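## Task

Move the five cases on the low table onto the empty pallet following the layer sheet; each case carries a four-digit article number on its label. The pallet rests loose on the floor near one end of the track and may be rotated a little. Positions are case centres relative to the pallet centre: a lies along the pallet's long side with +a roughly toward +y, b lies along its short side with +b roughly toward the track. Bottom layer, on the deck, every case with its long side parallel to b: 2760 at a = +0.15 m, b = +0.20 m; 3912 at a = +0.45 m, b = +0.20 m; 6049 at a = +0.15 m, b = -0.20 m; 1042 at a = +0.45 m, b = -0.20 m. Top layer, resting on the bottom layer: 2187 at a = +0.30 m, b = -0.20 m with its long side parallel to a. Every case must finish within about a finger's width of its spot. cam_pallet_north views the -y end of the track from above, cam_pallet_south the +y end; +y runs roughly rightward in both. A case that drops to the floor may be picked up again but must end lid up. At the end release everything and move the tools away; the stack only counts if it stays put without the robot holding it.

## Robot and tools

ROBOT. Two arms, left_arm and right_arm, each on its own carriage on one shared track that runs along y at x = 0. left_rail carries left_arm on the +y half, right_rail carries right_arm on the -y half. Each arm base sits at x = 0, y = its carriage position_m, z = 0.04 m, facing +x. The names left/right do not refer to image sides. Each arm ends in a vacuum tool with four cups; the cup point is the centre of the cup rims, and the cups point along the cup point's +z. In the cup point's own axes the cups are at x = -62 and +62 mm; channel a cups at y = -104.5 mm, channel b cups at y = +104.5 mm. The rims cover 227 mm in x by 312 mm in y.

SCENE FRAME. Fixed to the table: table top is z = 0, +z up, +x the direction the arms face, +y to their left, y = 0 at mid-track. The table starts at x = 0.50 m and exists only for y between -0.90 and 0.90 m; outside that the floor is at z = -0.53 m. Reported cup positions can be somewhat off, worse at long reach.

execute_actions(actions). A list of actions run one after another. Each action may hold rows, steps, until, and device keys left_rail / right_rail. An empty list just returns state and images.
- rows: up to 15 rows, each lasting one control step (1/30 s). Every row is exactly 16 numbers in [-1, 1], covering both arms even if one is idle: left dx, dy, dz, rx, ry, rz, left suction_a, suction_b, then the same eight for right. dx..rz are an offset target, not a pose: measured from the cup point's pose at the start of this action (for a call's first action, the last pose a result reported), expressed in the cup point's own axes. Each row is relative to that same start, not to the previous row. Scale: 1.0 = 0.6 m for dx/dy/dz and 180 degrees for rotation; rx, ry, rz form one rotation vector. The controller clips each step's target to within 100 mm and 16 degrees of the current pose, favours position over orientation, and joint speed is limited, so large moves may arrive late.
- suction_a, suction_b: 1 = vacuum on, 0 = off, anything above 0.01 is on; the value persists. Resend the last values to keep a tool unchanged, since 0 is a real command.
- steps: 1 to 450, at least the number of rows, default 15. After the last row each arm keeps heading for the last row's target; give long moves enough steps, and if a move is cut short send the remainder rather than relying on a hold.
- until: ends the action early when all listed conditions hold, e.g. {"left_rail": {"position_status": ["!=", "moving"]}}; numbers need a comparison (=, !=, <, <=, >, >=). {"all": {"status": "ended"}} and {"any": {"status": "ended"}} test whether motions have finished. It does not stop the arms.
- left_rail / right_rail: position_m is an absolute carriage y in metres (left_rail 0.6 to 3, right_rail -3 to -0.6); speed_m_s 0.01 to 1 (starts at 1, persists); or {"stop": true}. Any out-of-range value or unknown name rejects the whole call. Rows never move a carriage, but a carriage move shifts its arm's tool by the same y. Drive first, wait until position_status is not moving, then aim the tool.

zoom_image(camera, region): region [x0, y0, x1, y1] in pixels of that camera's latest image, top-left origin, at most 504 x 504. Cameras (all 896x504): cam_high, cam_low, cam_pallet_north, cam_pallet_south, cam_left_wrist, cam_right_wrist.

finished_scene(scene): ends the given scene number for good; the goal must already be met and stable.

RESULTS. State line per arm: cup point position (m) and quaternion wxyz in the scene frame, plus velocities. Hand target: the pose the controller is now driving to. Joint positions/velocities: rail, shoulder pan, shoulder lift, elbow, wrist 1-3. Wrist force/torque in the tool's own axes (noisy, offset, saturates near 200 N; "no reading" is fine). suction_measured_a/b: vacuum level, near 0 if unsealed, 0.83+ on airtight surfaces, lower on leaky cardboard; settles within about 1.3 s. part_present_a/b flips to 1 above 0.09. Carriage: position_m, position_status (moving, done, contact_stop, time_out, stopped, stopped_with_arm, stopped_for_other_arm) and position_answer (taken/not_taken). "pose unreachable" means the clearance check altered or blocked that arm's command; it is stricter while a carriage moves.

GRIPPING. Both cups of a channel must sit fully on a flat smooth face; an edge or gap under either cup kills that channel. Cups compress up to about 21 mm. To release: lower in tiny steps until contact, then in one action switch both channels off and back the tool straight away. If a cup grabs the table, switch that channel off.

AVOID. Ramp offsets gradually (about 0.01 extra per row) so held cases don't shake loose; carry heavy cases centred and slowly. Any outside force of 400 N or joint torque at its limit (pan/lift 671, elbow 394, wrists 97.3 N m) faults that arm for 10 s. Never let the arms, tools, cameras or a held case collide or press on each other. For a handover, set the case down, turn the giver's suction off before the taker's goes on, and lift the giver clear. Do not knock objects out of the work area. Resolve stopped_for_other_arm by moving an arm away, waiting, and resending. The robot keeps holding your last command while you think.

Each tool is called after "Emit:" by a JSON object that holds its "op" and its "data".

## Session

Emit:
{"op": "execute_actions", "data": {"actions": []}}

Scene clock: 0.00 s.
left_arm: end_effector_position=(+0.8494, +2.0728, +0.4381) suction_measured_a=0.00 part_present_a=0 suction_measured_b=0.00 part_present_b=0 end_effector_quat_wxyz=(-0.002, +0.000, +1.000, +0.000) end_effector_velocity=(-0.000, +0.000, +0.000) end_effector_angular_velocity=(-0.000, -0.000, +0.000) | right_arm: end_effector_position=(+0.8504, -0.8427, +0.4402) suction_measured_a=0.00 part_present_a=0 suction_measured_b=0.00 part_present_b=0 end_effector_quat_wxyz=(-0.000, -0.000, +1.000, -0.000) end_effector_velocity=(+0.000, -0.000, -0.000) end_effector_angular_velocity=(+0.000, +0.000, -0.000)
Joint positions: left_arm=[ 2.074 -0.24  -1.497  2.092 -2.163 -1.571  1.331] | right_arm=[-0.841 -0.24  -1.498  2.091 -2.163 -1.572  1.33 ]
Joint velocities: left_arm=[ 0.  0. -0.  0. -0.  0.  0.] | right_arm=[ 0. -0.  0. -0.  0.  0.  0.]
Wrist force (N, on the end effector, along its own x y z axes, offset not removed): no reading
Wrist torque (N m, same axes, about the end effector's origin, offset not removed): no reading
Hand target (left_arm): +0.849, +2.073, +0.438; -0.002, +0.000, +1.000, +0.000
Hand target (right_arm): +0.850, -0.843, +0.440; -0.000, -0.000, +1.000, -0.000
left_rail: position_m=2.074 position_m_goal=2.074 speed_m_s=1.00 position_status=done position_answer=taken refusals=0
right_rail: position_m=-0.841 position_m_goal=-0.841 speed_m_s=1.00 position_status=done position_answer=taken refusals=0

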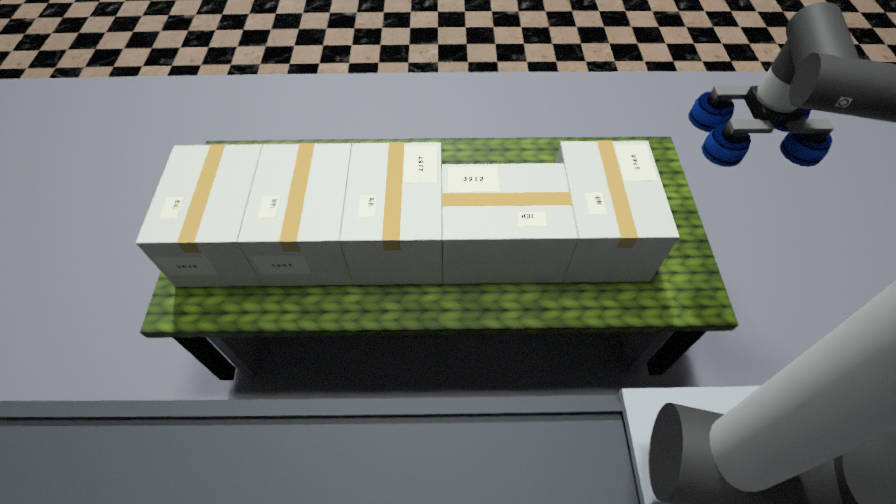

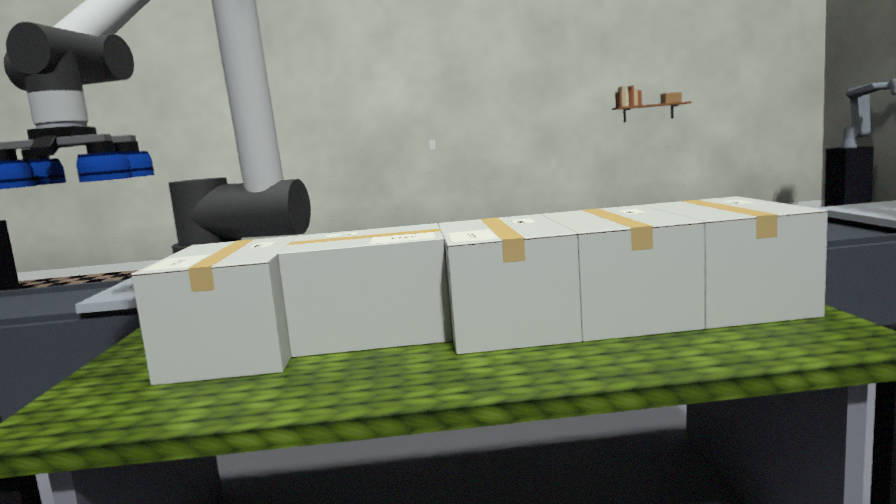

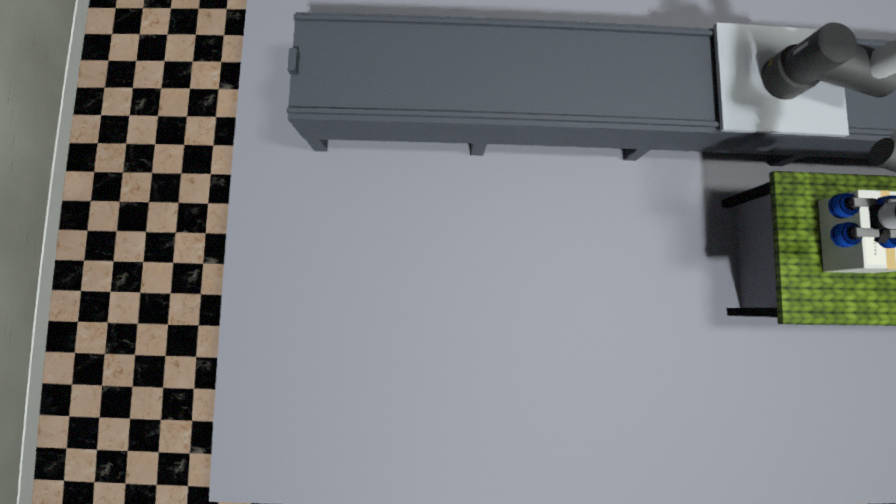

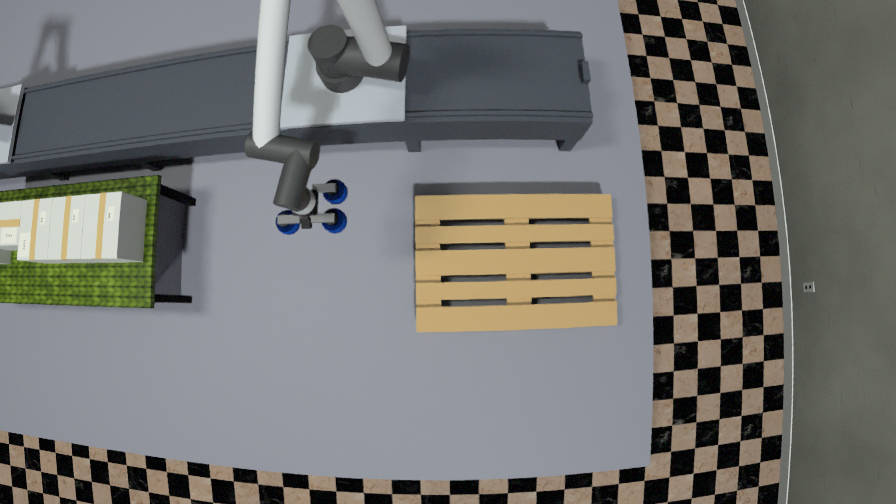

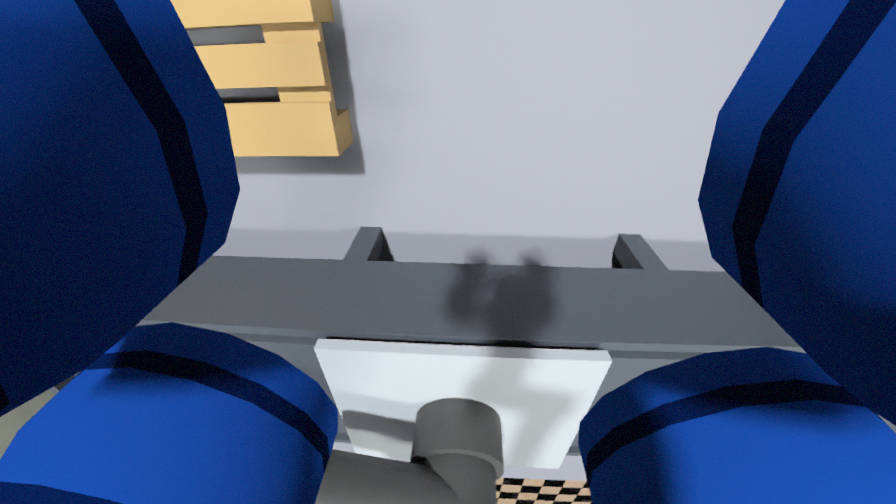

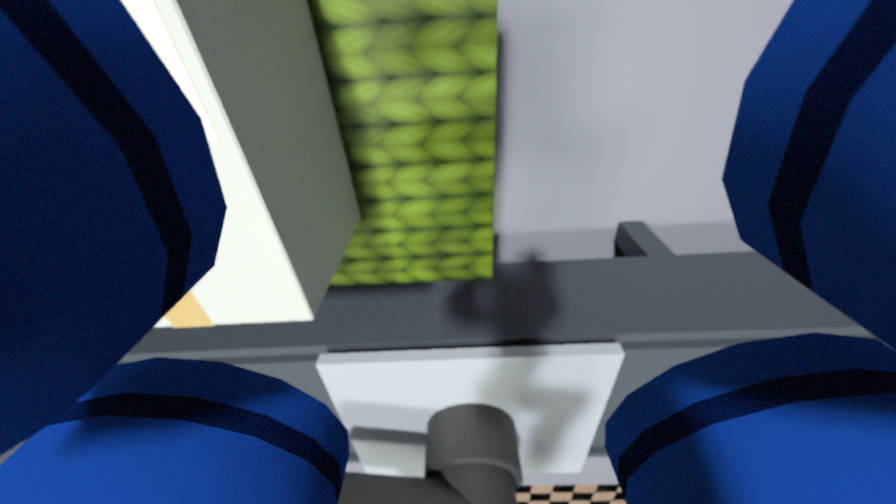

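Emit:
{"op": "zoom_image", "data": {"camera": "cam_high", "region": [120, 120, 450, 345]}}

Emit:
{"op": "zoom_image", "data": {"camera": "cam_high", "region": [420, 120, 750, 345]}}

Emit:
{"op": "zoom_image", "data": {"camera": "cam_pallet_south", "region": [390, 20, 670, 350]}}

Region (120, 120, 450, 345) of cam_high's 896x504 image, scaled by 1.527, with more detail than that image has; it fills the top 344 rows of this view, and the rest is white.

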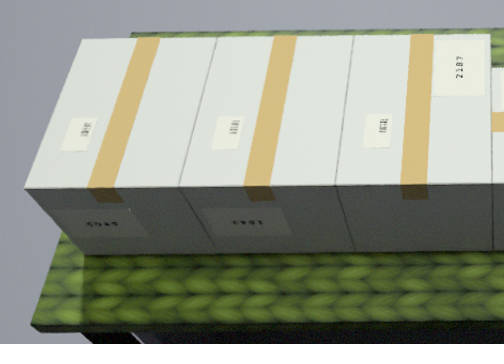

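Region (420, 120, 750, 345) of cam_high's 896x504 image, scaled by 1.527, with more detail than that image has; it fills the top 344 rows of this view, and the rest is white.

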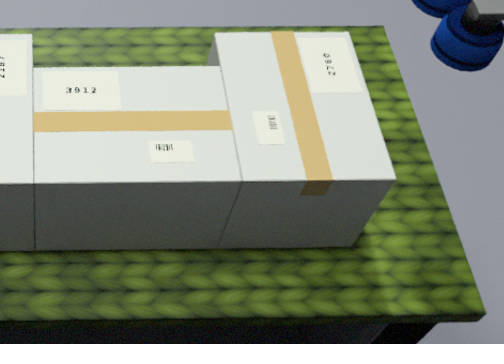

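Region (390, 20, 670, 350) of cam_pallet_south's 896x504 image, scaled by 1.527, with more detail than that image has; it fills the left 428 columns of this view, and the rest is white.

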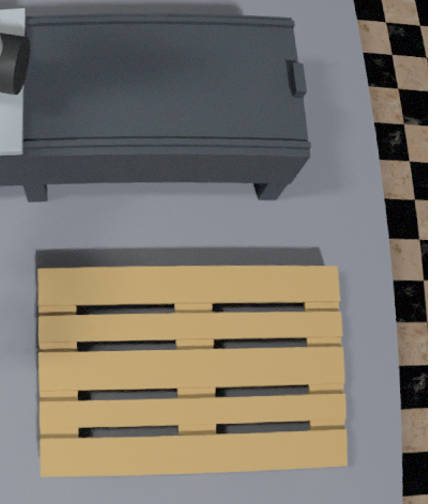

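Emit:
{"op": "zoom_image", "data": {"camera": "cam_high", "region": [150, 240, 320, 290]}}

Region (150, 240, 320, 290) of cam_high's 896x504 image, scaled by 2.965, with more detail than that image has; it fills the top 148 rows of this view, and the rest is white.

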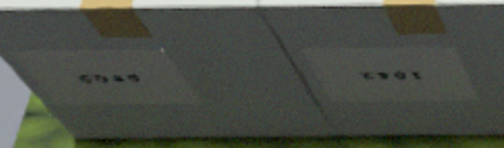

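Emit:
{"op": "execute_actions", "data": {"actions": [{"right_rail":{"position_m":-2.2},"left_rail":{"position_m":0.69},"rows":[[0,0,0,0,0,-0.5,0,0,0,0,0,0,0,0,0,0]],"steps":90,"until":{"all":{"status":"ended"}}},{"rows":[[0,0,0.1,0,0,0,0,0,0,0,0,0,0,0,0,0]],"steps":15}]}}

Scene clock: 21.80 s.
left_arm: end_effector_position=(+0.8492, +0.6887, +0.3794) suction_measured_a=0.00 part_present_a=0 suction_measured_b=0.00 part_present_b=0 end_effector_quat_wxyz=(+0.001, +0.707, -0.707, -0.002) end_effector_velocity=(+0.002, -0.000, -0.011) end_effector_angular_velocity=(-0.001, -0.003, -0.001) | right_arm: end_effector_position=(+0.8504, -2.2016, +0.4402) suction_measured_a=0.00 part_present_a=0 suction_measured_b=0.00 part_present_b=0 end_effector_quat_wxyz=(-0.000, -0.000, +1.000, -0.000) end_effector_velocity=(-0.000, +0.000, +0.000) end_effector_angular_velocity=(-0.000, -0.000, -0.000)
Joint positions: left_arm=[ 0.69  -0.24  -1.449  2.139 -2.256 -1.571 -0.24 ] | right_arm=[-2.2   -0.24  -1.498  2.091 -2.163 -1.572  1.33 ]
Joint velocities: left_arm=[ 0.     0.     0.011  0.008 -0.022 -0.     0.001] | right_arm=[ 0.  0. -0.  0. -0. -0.  0.]
Wrist force (N, on the end effector, along its own x y z axes, offset not removed): left_arm=[-2.6 7.0 10.5] | right_arm=[0.6 1.9 1.2]
Wrist torque (N m, same axes, about the end effector's origin, offset not removed): left_arm=[1.18 0.31 0.18] | right_arm=[0.47 0.22 0.28]
Hand target (left_arm): +0.849, +0.689, +0.378; +0.001, +0.707, -0.707, -0.001
Hand target (right_arm): +0.850, -2.201, +0.440; -0.000, -0.000, +1.000, -0.000
Off the commanded pose (left_arm): 0.001 m, 0 deg.
Off the commanded pose (right_arm): 0.000 m, 0 deg.
left_rail: position_m=0.690 position_m_goal=0.690 speed_m_s=1.00 position_status=done position_answer=taken refusals=0
right_rail: position_m=-2.200 position_m_goal=-2.200 speed_m_s=1.00 position_status=done position_answer=taken refusals=0

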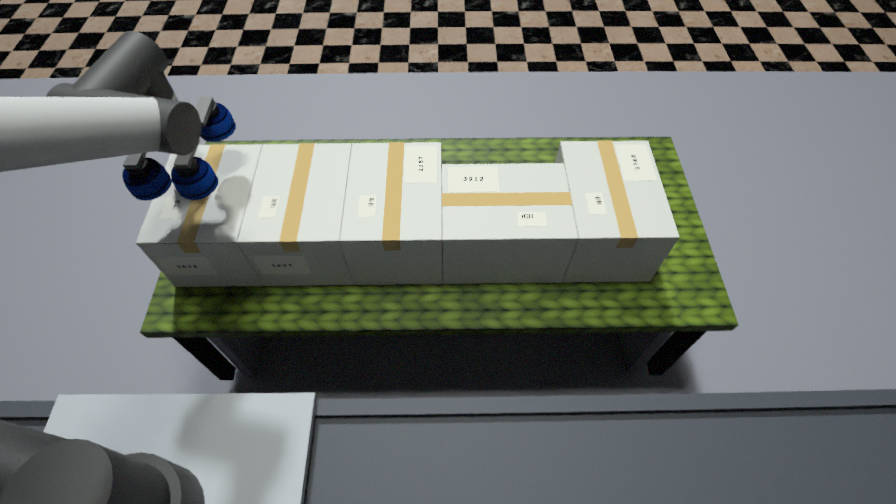

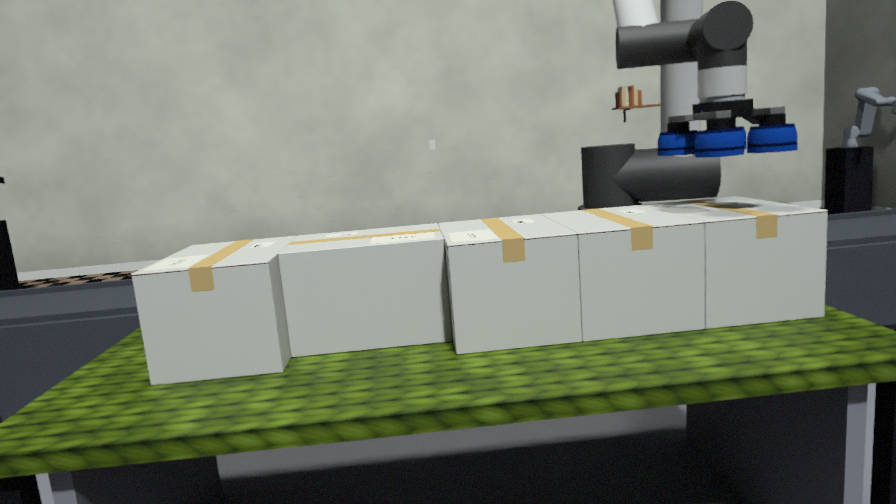

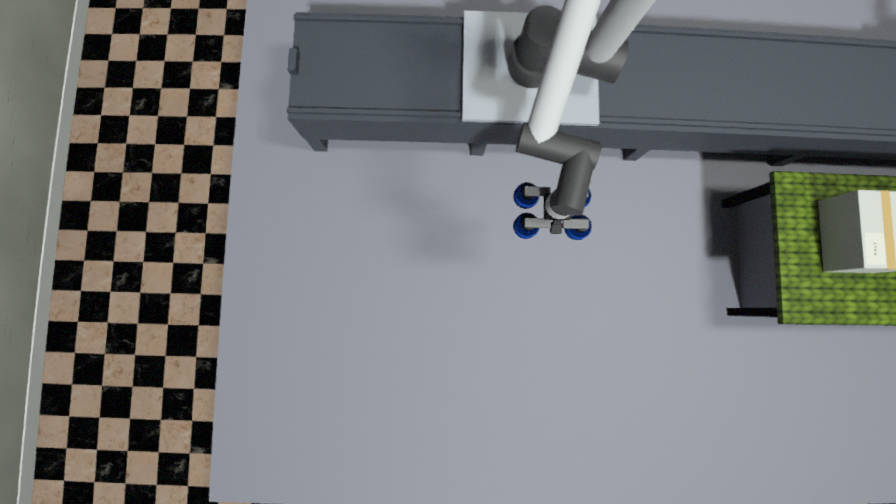

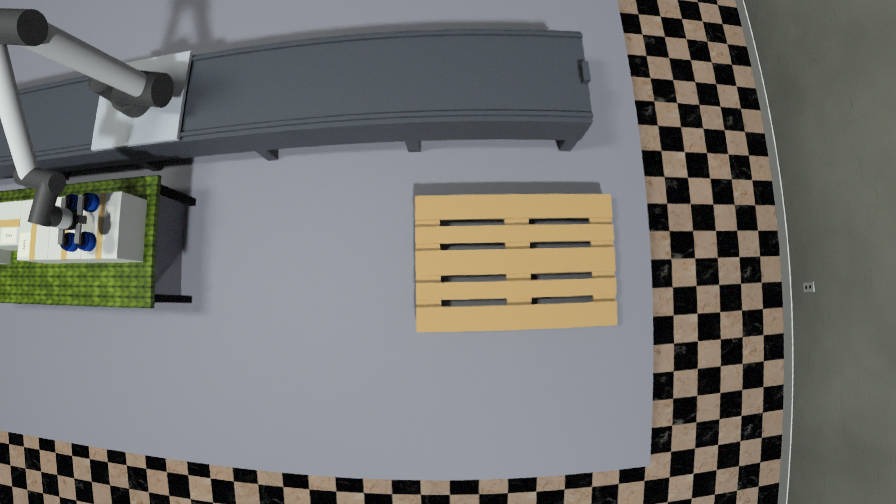

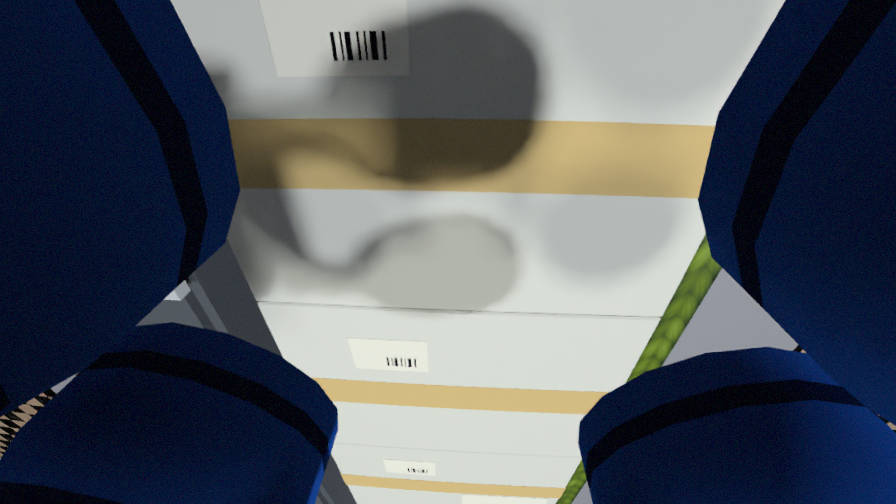

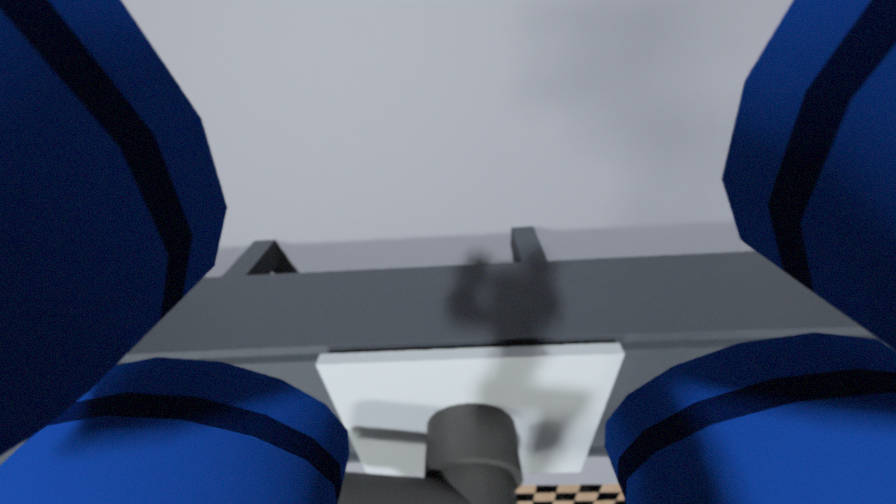

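Emit:
{"op": "execute_actions", "data": {"actions": [{"rows":[[0,0,0.2,0,0,0,0,0,0,0,0,0,0,0,0,0]],"steps":18}]}}

Emit:
{"op": "zoom_image", "data": {"camera": "cam_low", "region": [600, 120, 860, 340]}}

Scene clock: 25.43 s.
left_arm: end_effector_position=(+0.8485, +0.6887, +0.2608) suction_measured_a=0.00 part_present_a=0 suction_measured_b=0.00 part_present_b=0 end_effector_quat_wxyz=(+0.001, +0.707, -0.707, -0.002) end_effector_velocity=(+0.004, -0.000, -0.012) end_effector_angular_velocity=(-0.001, -0.006, -0.000) | right_arm: end_effector_position=(+0.8504, -2.2016, +0.4402) suction_measured_a=0.00 part_present_a=0 suction_measured_b=0.00 part_present_b=0 end_effector_quat_wxyz=(-0.000, -0.000, +1.000, -0.000) end_effector_velocity=(-0.000, +0.000, +0.000) end_effector_angular_velocity=(-0.000, -0.000, +0.000)
Joint positions: left_arm=[ 0.69  -0.24  -1.331  2.216 -2.451 -1.571 -0.24 ] | right_arm=[-2.2   -0.24  -1.498  2.091 -2.163 -1.572  1.33 ]
Joint velocities: left_arm=[ 0.     0.001  0.016  0.005 -0.027  0.001  0.001] | right_arm=[ 0.  0. -0.  0. -0.  0.  0.]
Wrist force (N, on the end effector, along its own x y z axes, offset not removed): left_arm=[-1.9 0.8 4.6] | right_arm=[3.7 -2.5 -1.9]
Wrist torque (N m, same axes, about the end effector's origin, offset not removed): left_arm=[0.56 0.43 -0.19] | right_arm=[0.01 -0.21 0.48]
Hand target (left_arm): +0.849, +0.689, +0.259; +0.001, +0.707, -0.707, -0.002
Hand target (right_arm): +0.850, -2.201, +0.440; -0.000, -0.000, +1.000, -0.000
Off the commanded pose (left_arm): 0.001 m, 0 deg.
Off the commanded pose (right_arm): 0.000 m, 0 deg.
left_rail: position_m=0.690 position_m_goal=0.690 speed_m_s=1.00 position_status=done position_answer=taken refusals=0
right_rail: position_m=-2.200 position_m_goal=-2.200 speed_m_s=1.00 position_status=done position_answer=taken refusals=0

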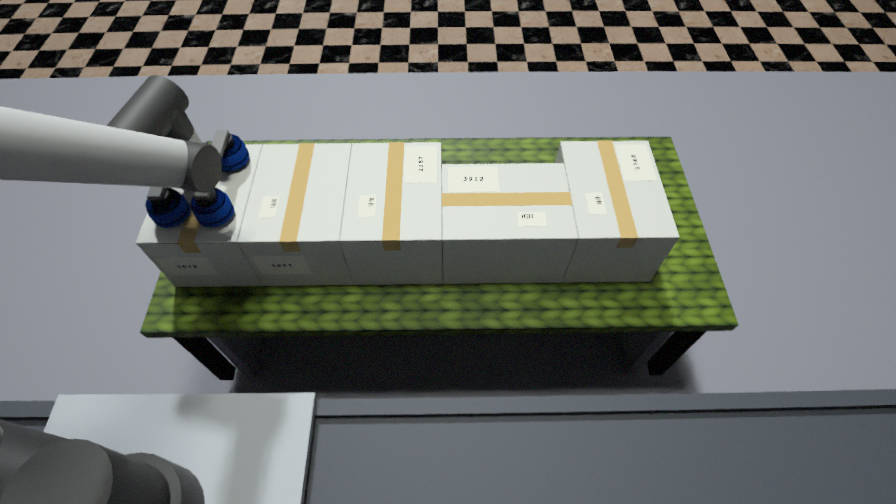

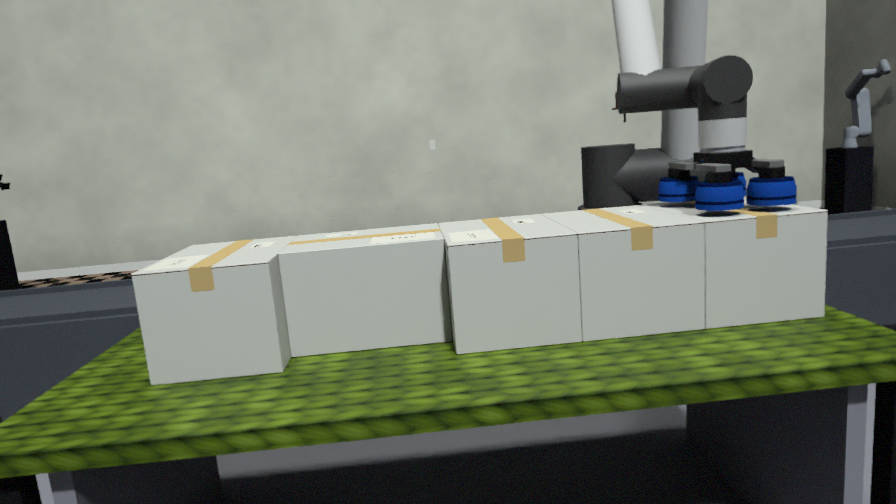

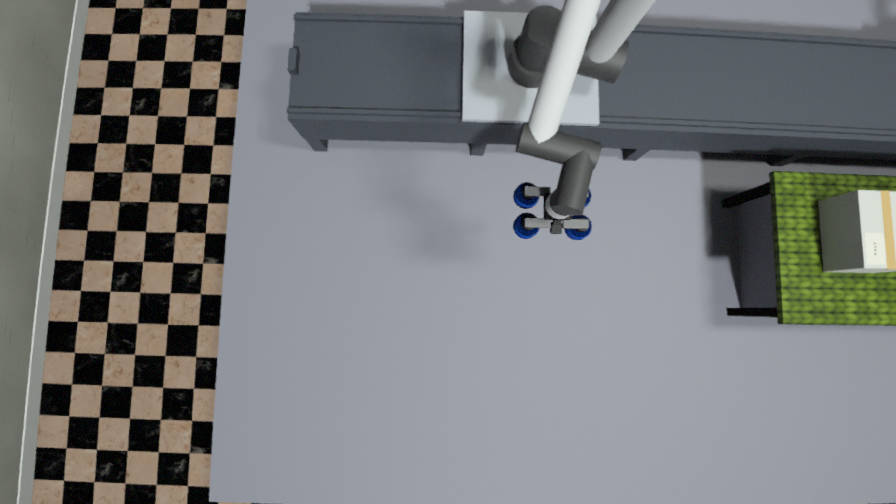

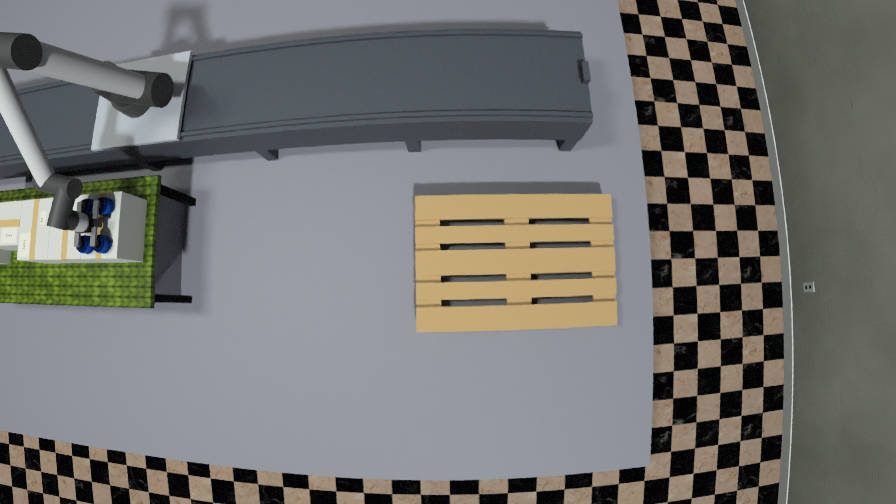

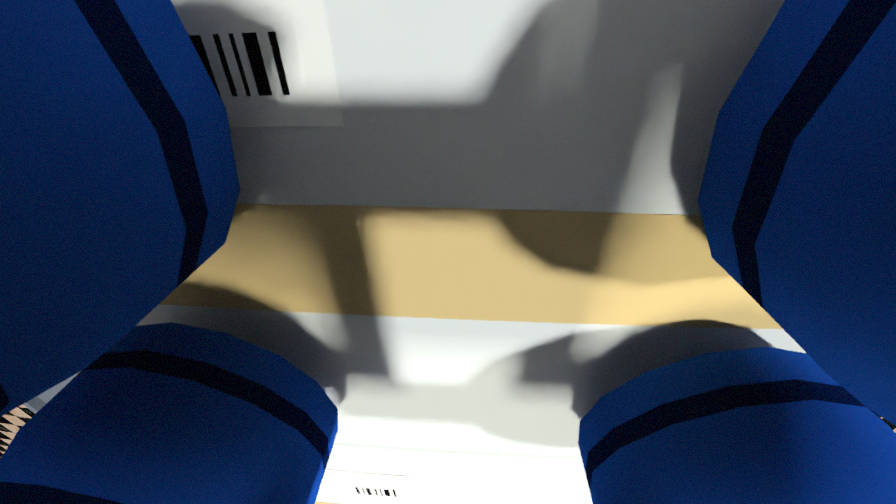

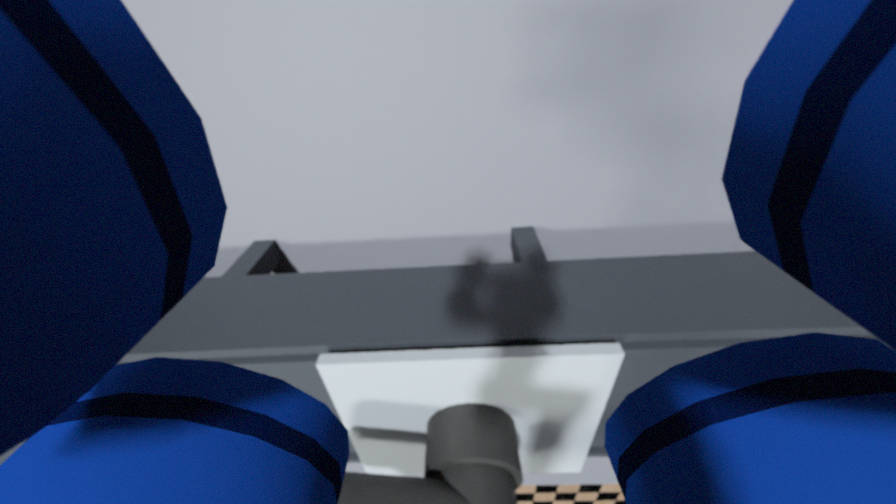

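Region (600, 120, 860, 340) of cam_low's 896x504 image, scaled by 1.938, with more detail than that image has; it fills the top 426 rows of this view, and the rest is white.

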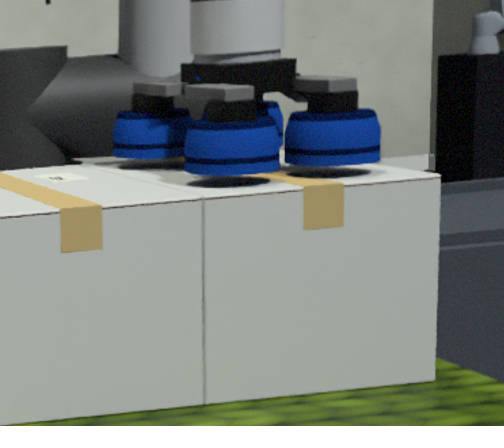

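Emit:
{"op": "execute_actions", "data": {"actions": [{"rows":[[0,0,0.02,0,0,0,0,0,0,0,0,0,0,0,0,0],[0,0,0.03,0,0,0,0,0,0,0,0,0,0,0,0,0],[0,0,0.042,0,0,0,1,1,0,0,0,0,0,0,0,0]],"steps":15}]}}

Scene clock: 28.97 s.
left_arm: end_effector_position=(+0.8485, +0.6888, +0.2363) suction_measured_a=0.85 part_present_a=1 suction_measured_b=0.85 part_present_b=1 end_effector_quat_wxyz=(+0.001, +0.707, -0.707, -0.002) end_effector_velocity=(-0.000, +0.000, -0.006) end_effector_angular_velocity=(+0.000, +0.001, +0.000) | right_arm: end_effector_position=(+0.8504, -2.2016, +0.4402) suction_measured_a=0.00 part_present_a=0 suction_measured_b=0.00 part_present_b=0 end_effector_quat_wxyz=(-0.000, -0.000, +1.000, -0.000) end_effector_velocity=(+0.000, -0.000, -0.000) end_effector_angular_velocity=(+0.000, +0.000, +0.000)
Joint positions: left_arm=[ 0.69  -0.24  -1.303  2.228 -2.492 -1.571 -0.24 ] | right_arm=[-2.2   -0.24  -1.498  2.091 -2.163 -1.572  1.33 ]
Joint velocities: left_arm=[ 0.    -0.     0.007  0.003 -0.009 -0.    -0.   ] | right_arm=[ 0. -0.  0. -0.  0.  0. -0.]
Wrist force (N, on the end effector, along its own x y z axes, offset not removed): left_arm=[-10.5 4.2 -22.9] | right_arm=[6.3 5.3 6.7]
Wrist torque (N m, same axes, about the end effector's origin, offset not removed): left_arm=[-2.31 1.45 -0.47] | right_arm=[1.02 -0.67 0.38]
Hand target (left_arm): +0.848, +0.689, +0.236; +0.001, +0.707, -0.707, -0.002
Hand target (right_arm): +0.850, -2.201, +0.440; -0.000, -0.000, +1.000, -0.000
Off the commanded pose (left_arm): 0.001 m, 0 deg.
Off the commanded pose (right_arm): 0.000 m, 0 deg.
left_rail: position_m=0.690 position_m_goal=0.690 speed_m_s=1.00 position_status=done position_answer=taken refusals=0
right_rail: position_m=-2.200 position_m_goal=-2.200 speed_m_s=1.00 position_status=done position_answer=taken refusals=0

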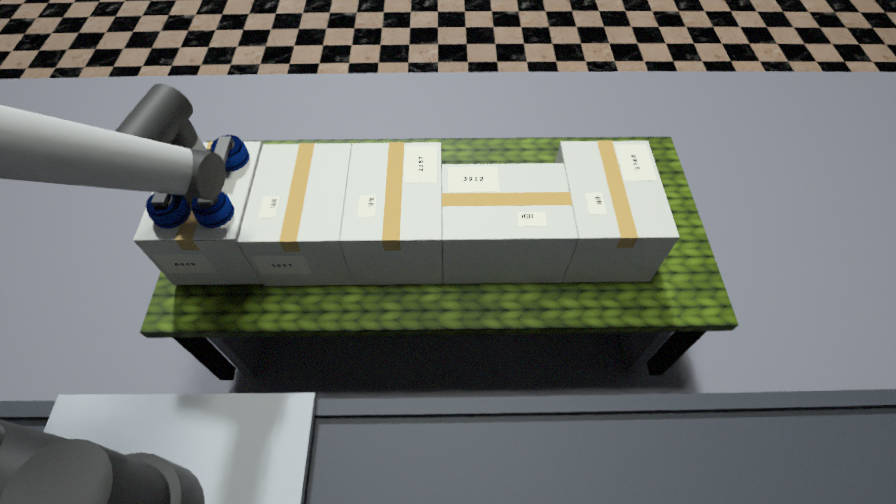

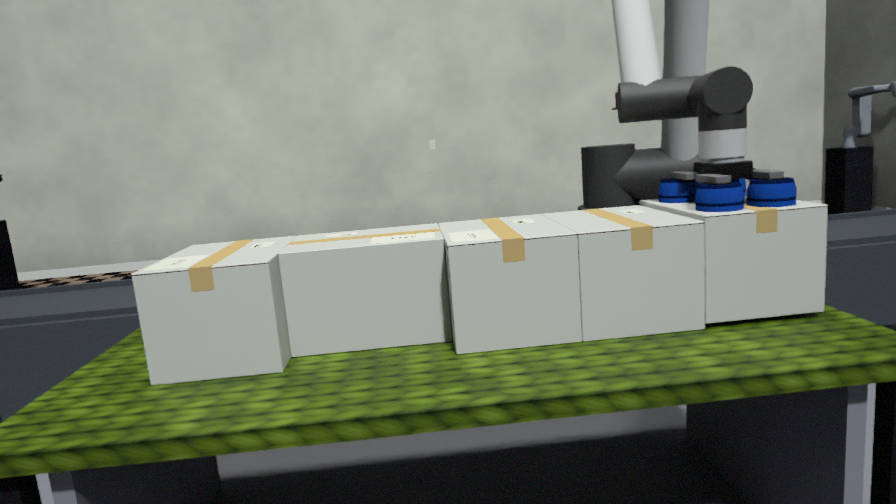

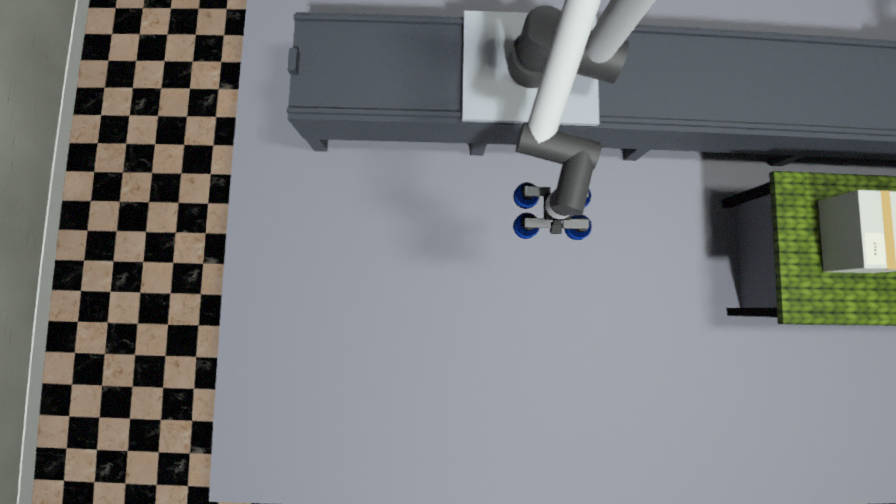

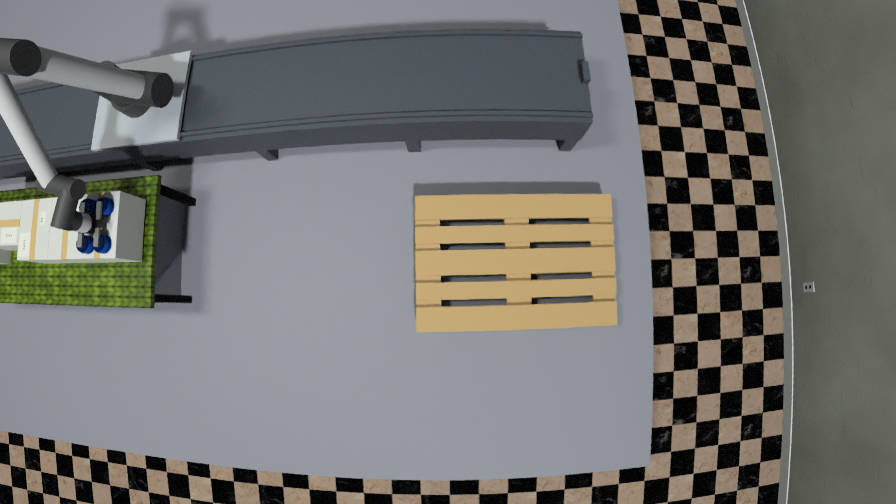

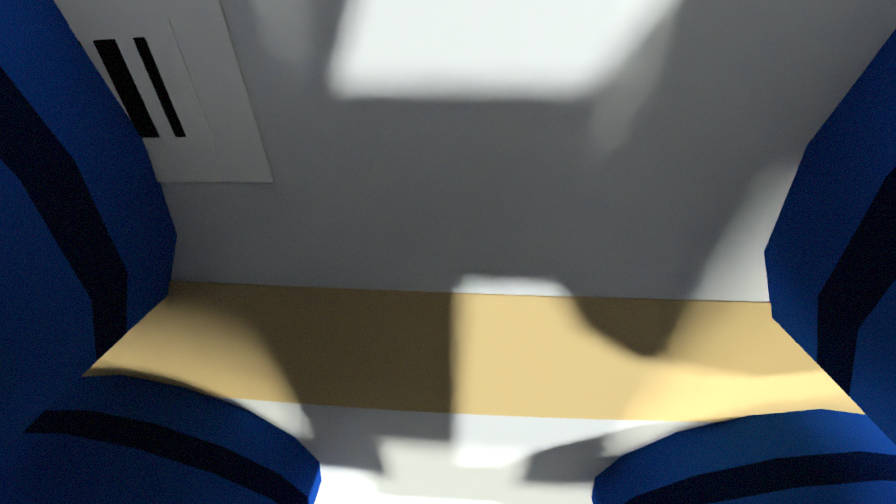

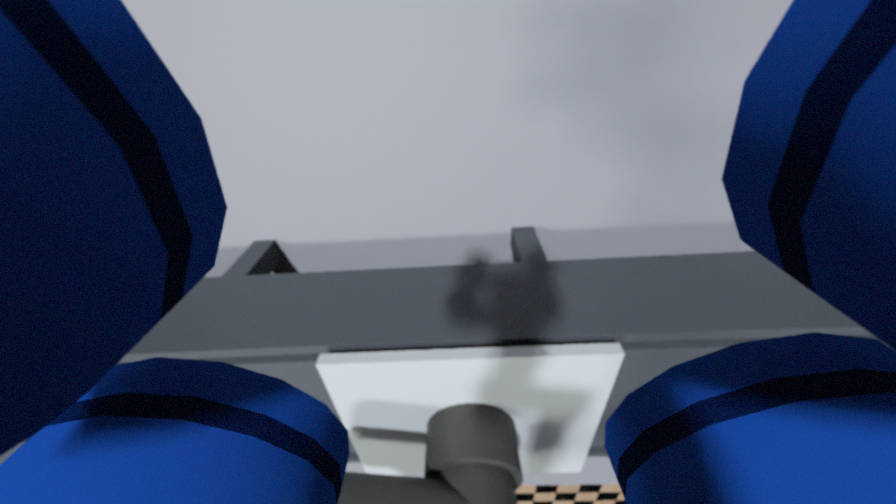

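Emit:
{"op": "execute_actions", "data": {"actions": [{"rows":[[0,0,-0.02,0,0,0,1,1,0,0,0,0,0,0,0,0],[0,0,-0.05,0,0,0,1,1,0,0,0,0,0,0,0,0]],"left_rail":{"position_m":3.0},"steps":24},{"rows":[[-0.03,-0.06,0.06,0,0,0,1,1,0,0,0,0,0,0,0,0],[-0.06,-0.12,0.12,0,0,0,1,1,0,0,0,0,0,0,0,0],[-0.28,-0.62,0.62,0,0,0,1,1,0,0,0,0,0,0,0,0]],"steps":90,"until":{"all":{"status":"ended"}}}]}}

Emit:
{"op": "zoom_image", "data": {"camera": "cam_pallet_south", "region": [400, 170, 640, 360]}}

Scene clock: 39.73 s.
left_arm: end_effector_position=(+1.2198, +3.1665, -0.1066) suction_measured_a=0.91 part_present_a=1 suction_measured_b=0.91 part_present_b=1 end_effector_quat_wxyz=(+0.002, +0.707, -0.707, -0.002) end_effector_velocity=(+0.001, -0.005, -0.000) end_effector_angular_velocity=(+0.000, +0.001, -0.005) | right_arm: end_effector_position=(+0.8504, -2.2016, +0.4402) suction_measured_a=0.00 part_present_a=0 suction_measured_b=0.00 part_present_b=0 end_effector_quat_wxyz=(-0.000, -0.000, +1.000, -0.000) end_effector_velocity=(+0.000, -0.000, -0.000) end_effector_angular_velocity=(+0.000, +0.000, +0.000)
Joint positions: left_arm=[ 3.    -0.028 -0.662  1.69  -2.594 -1.571 -0.028] | right_arm=[-2.2   -0.24  -1.498  2.091 -2.163 -1.572  1.33 ]
Joint velocities: left_arm=[ 0.    -0.004  0.    -0.     0.001 -0.     0.001] | right_arm=[ 0. -0.  0. -0.  0.  0. -0.]
Wrist force (N, on the end effector, along its own x y z axes, offset not removed): left_arm=[-10.9 1.5 -19.7] | right_arm=[-1.2 -5.4 -1.7]
Wrist torque (N m, same axes, about the end effector's origin, offset not removed): left_arm=[-2.02 -0.09 -0.35] | right_arm=[-0.34 0.64 0.14]
Hand target (left_arm): +1.220, +3.166, -0.107; +0.002, +0.707, -0.707, -0.002
Hand target (right_arm): +0.850, -2.201, +0.440; -0.000, -0.000, +1.000, -0.000
Off the commanded pose (left_arm): 0.001 m, 0 deg.
Off the commanded pose (right_arm): 0.000 m, 0 deg.
left_rail: position_m=3.000 position_m_goal=3.000 speed_m_s=1.00 position_status=done position_answer=taken refusals=0
right_rail: position_m=-2.200 position_m_goal=-2.200 speed_m_s=1.00 position_status=done position_answer=taken refusals=0

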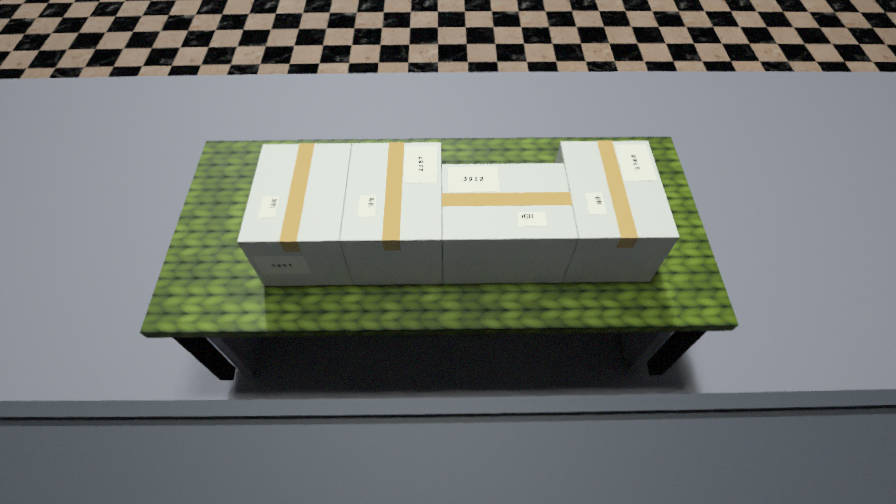

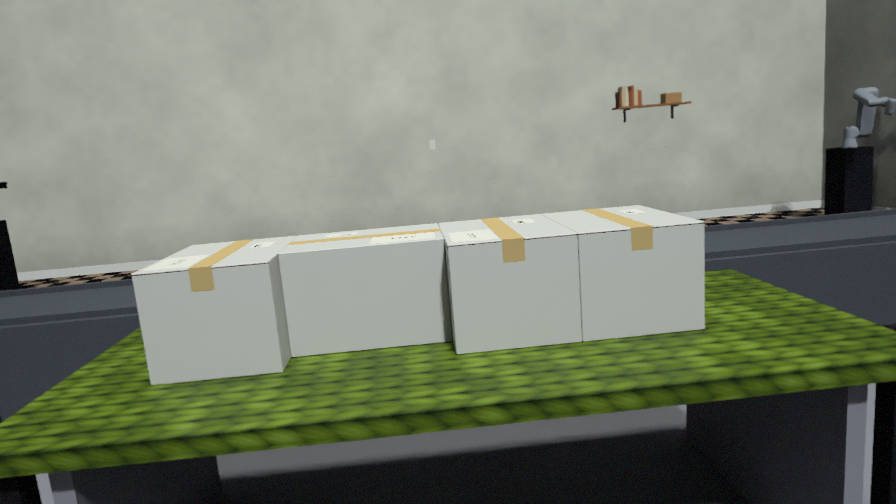

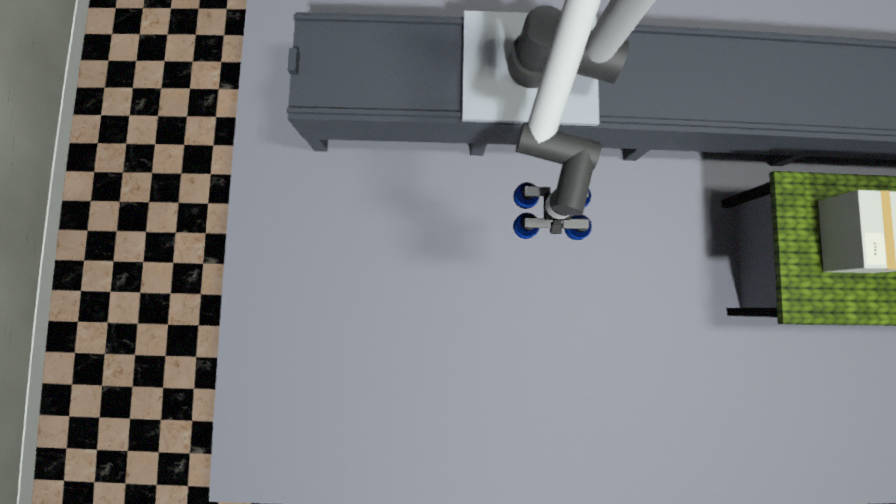

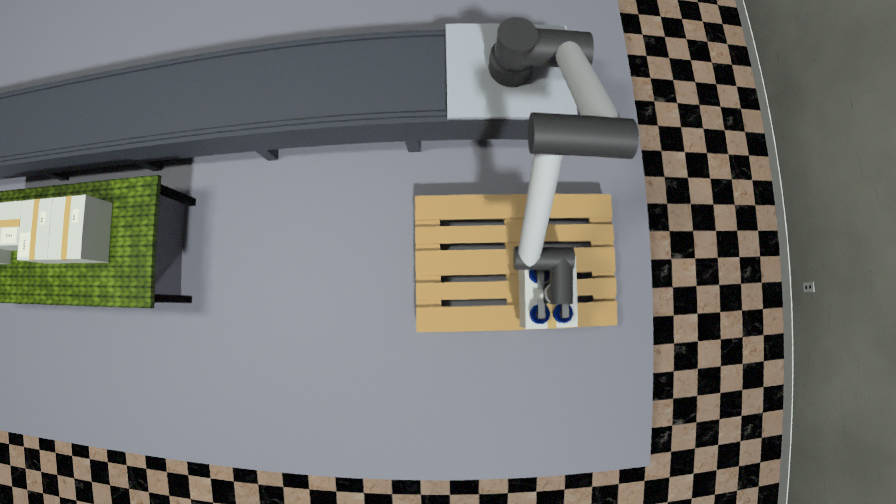

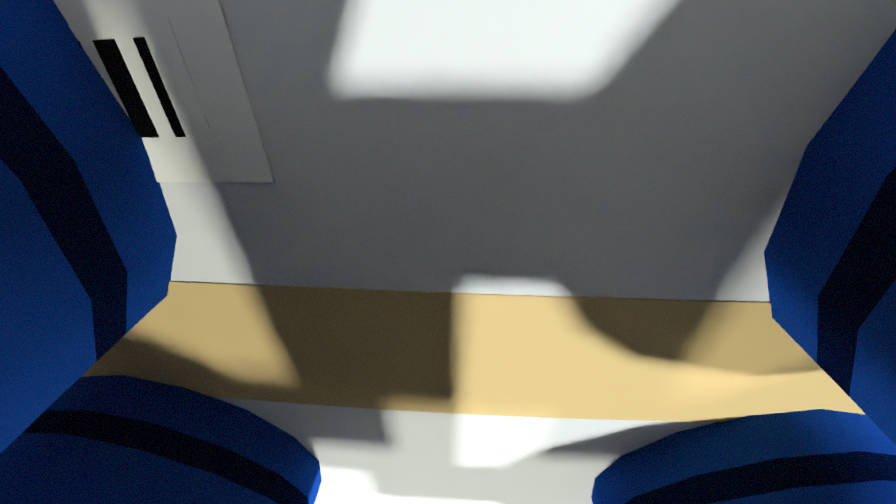

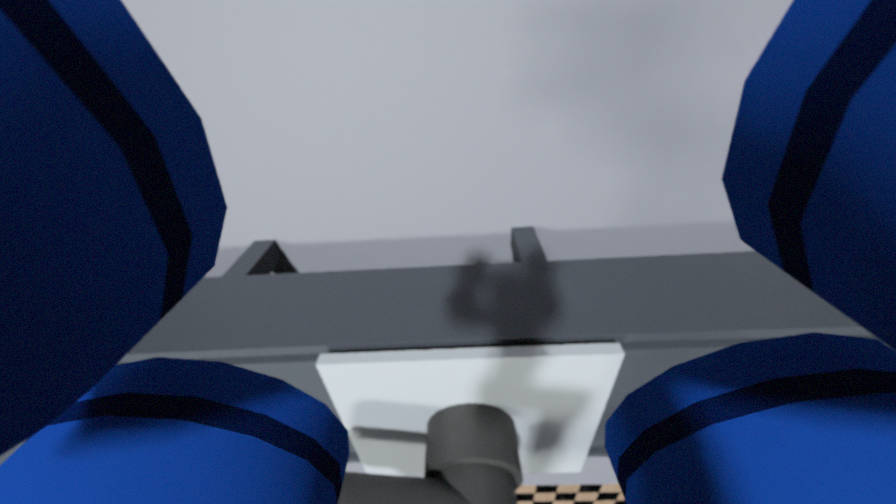

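Region (400, 170, 640, 360) of cam_pallet_south's 896x504 image, scaled by 2.100, with more detail than that image has; it fills the top 399 rows of this view, and the rest is white.

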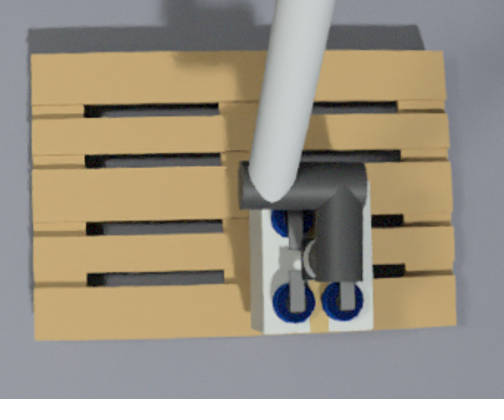

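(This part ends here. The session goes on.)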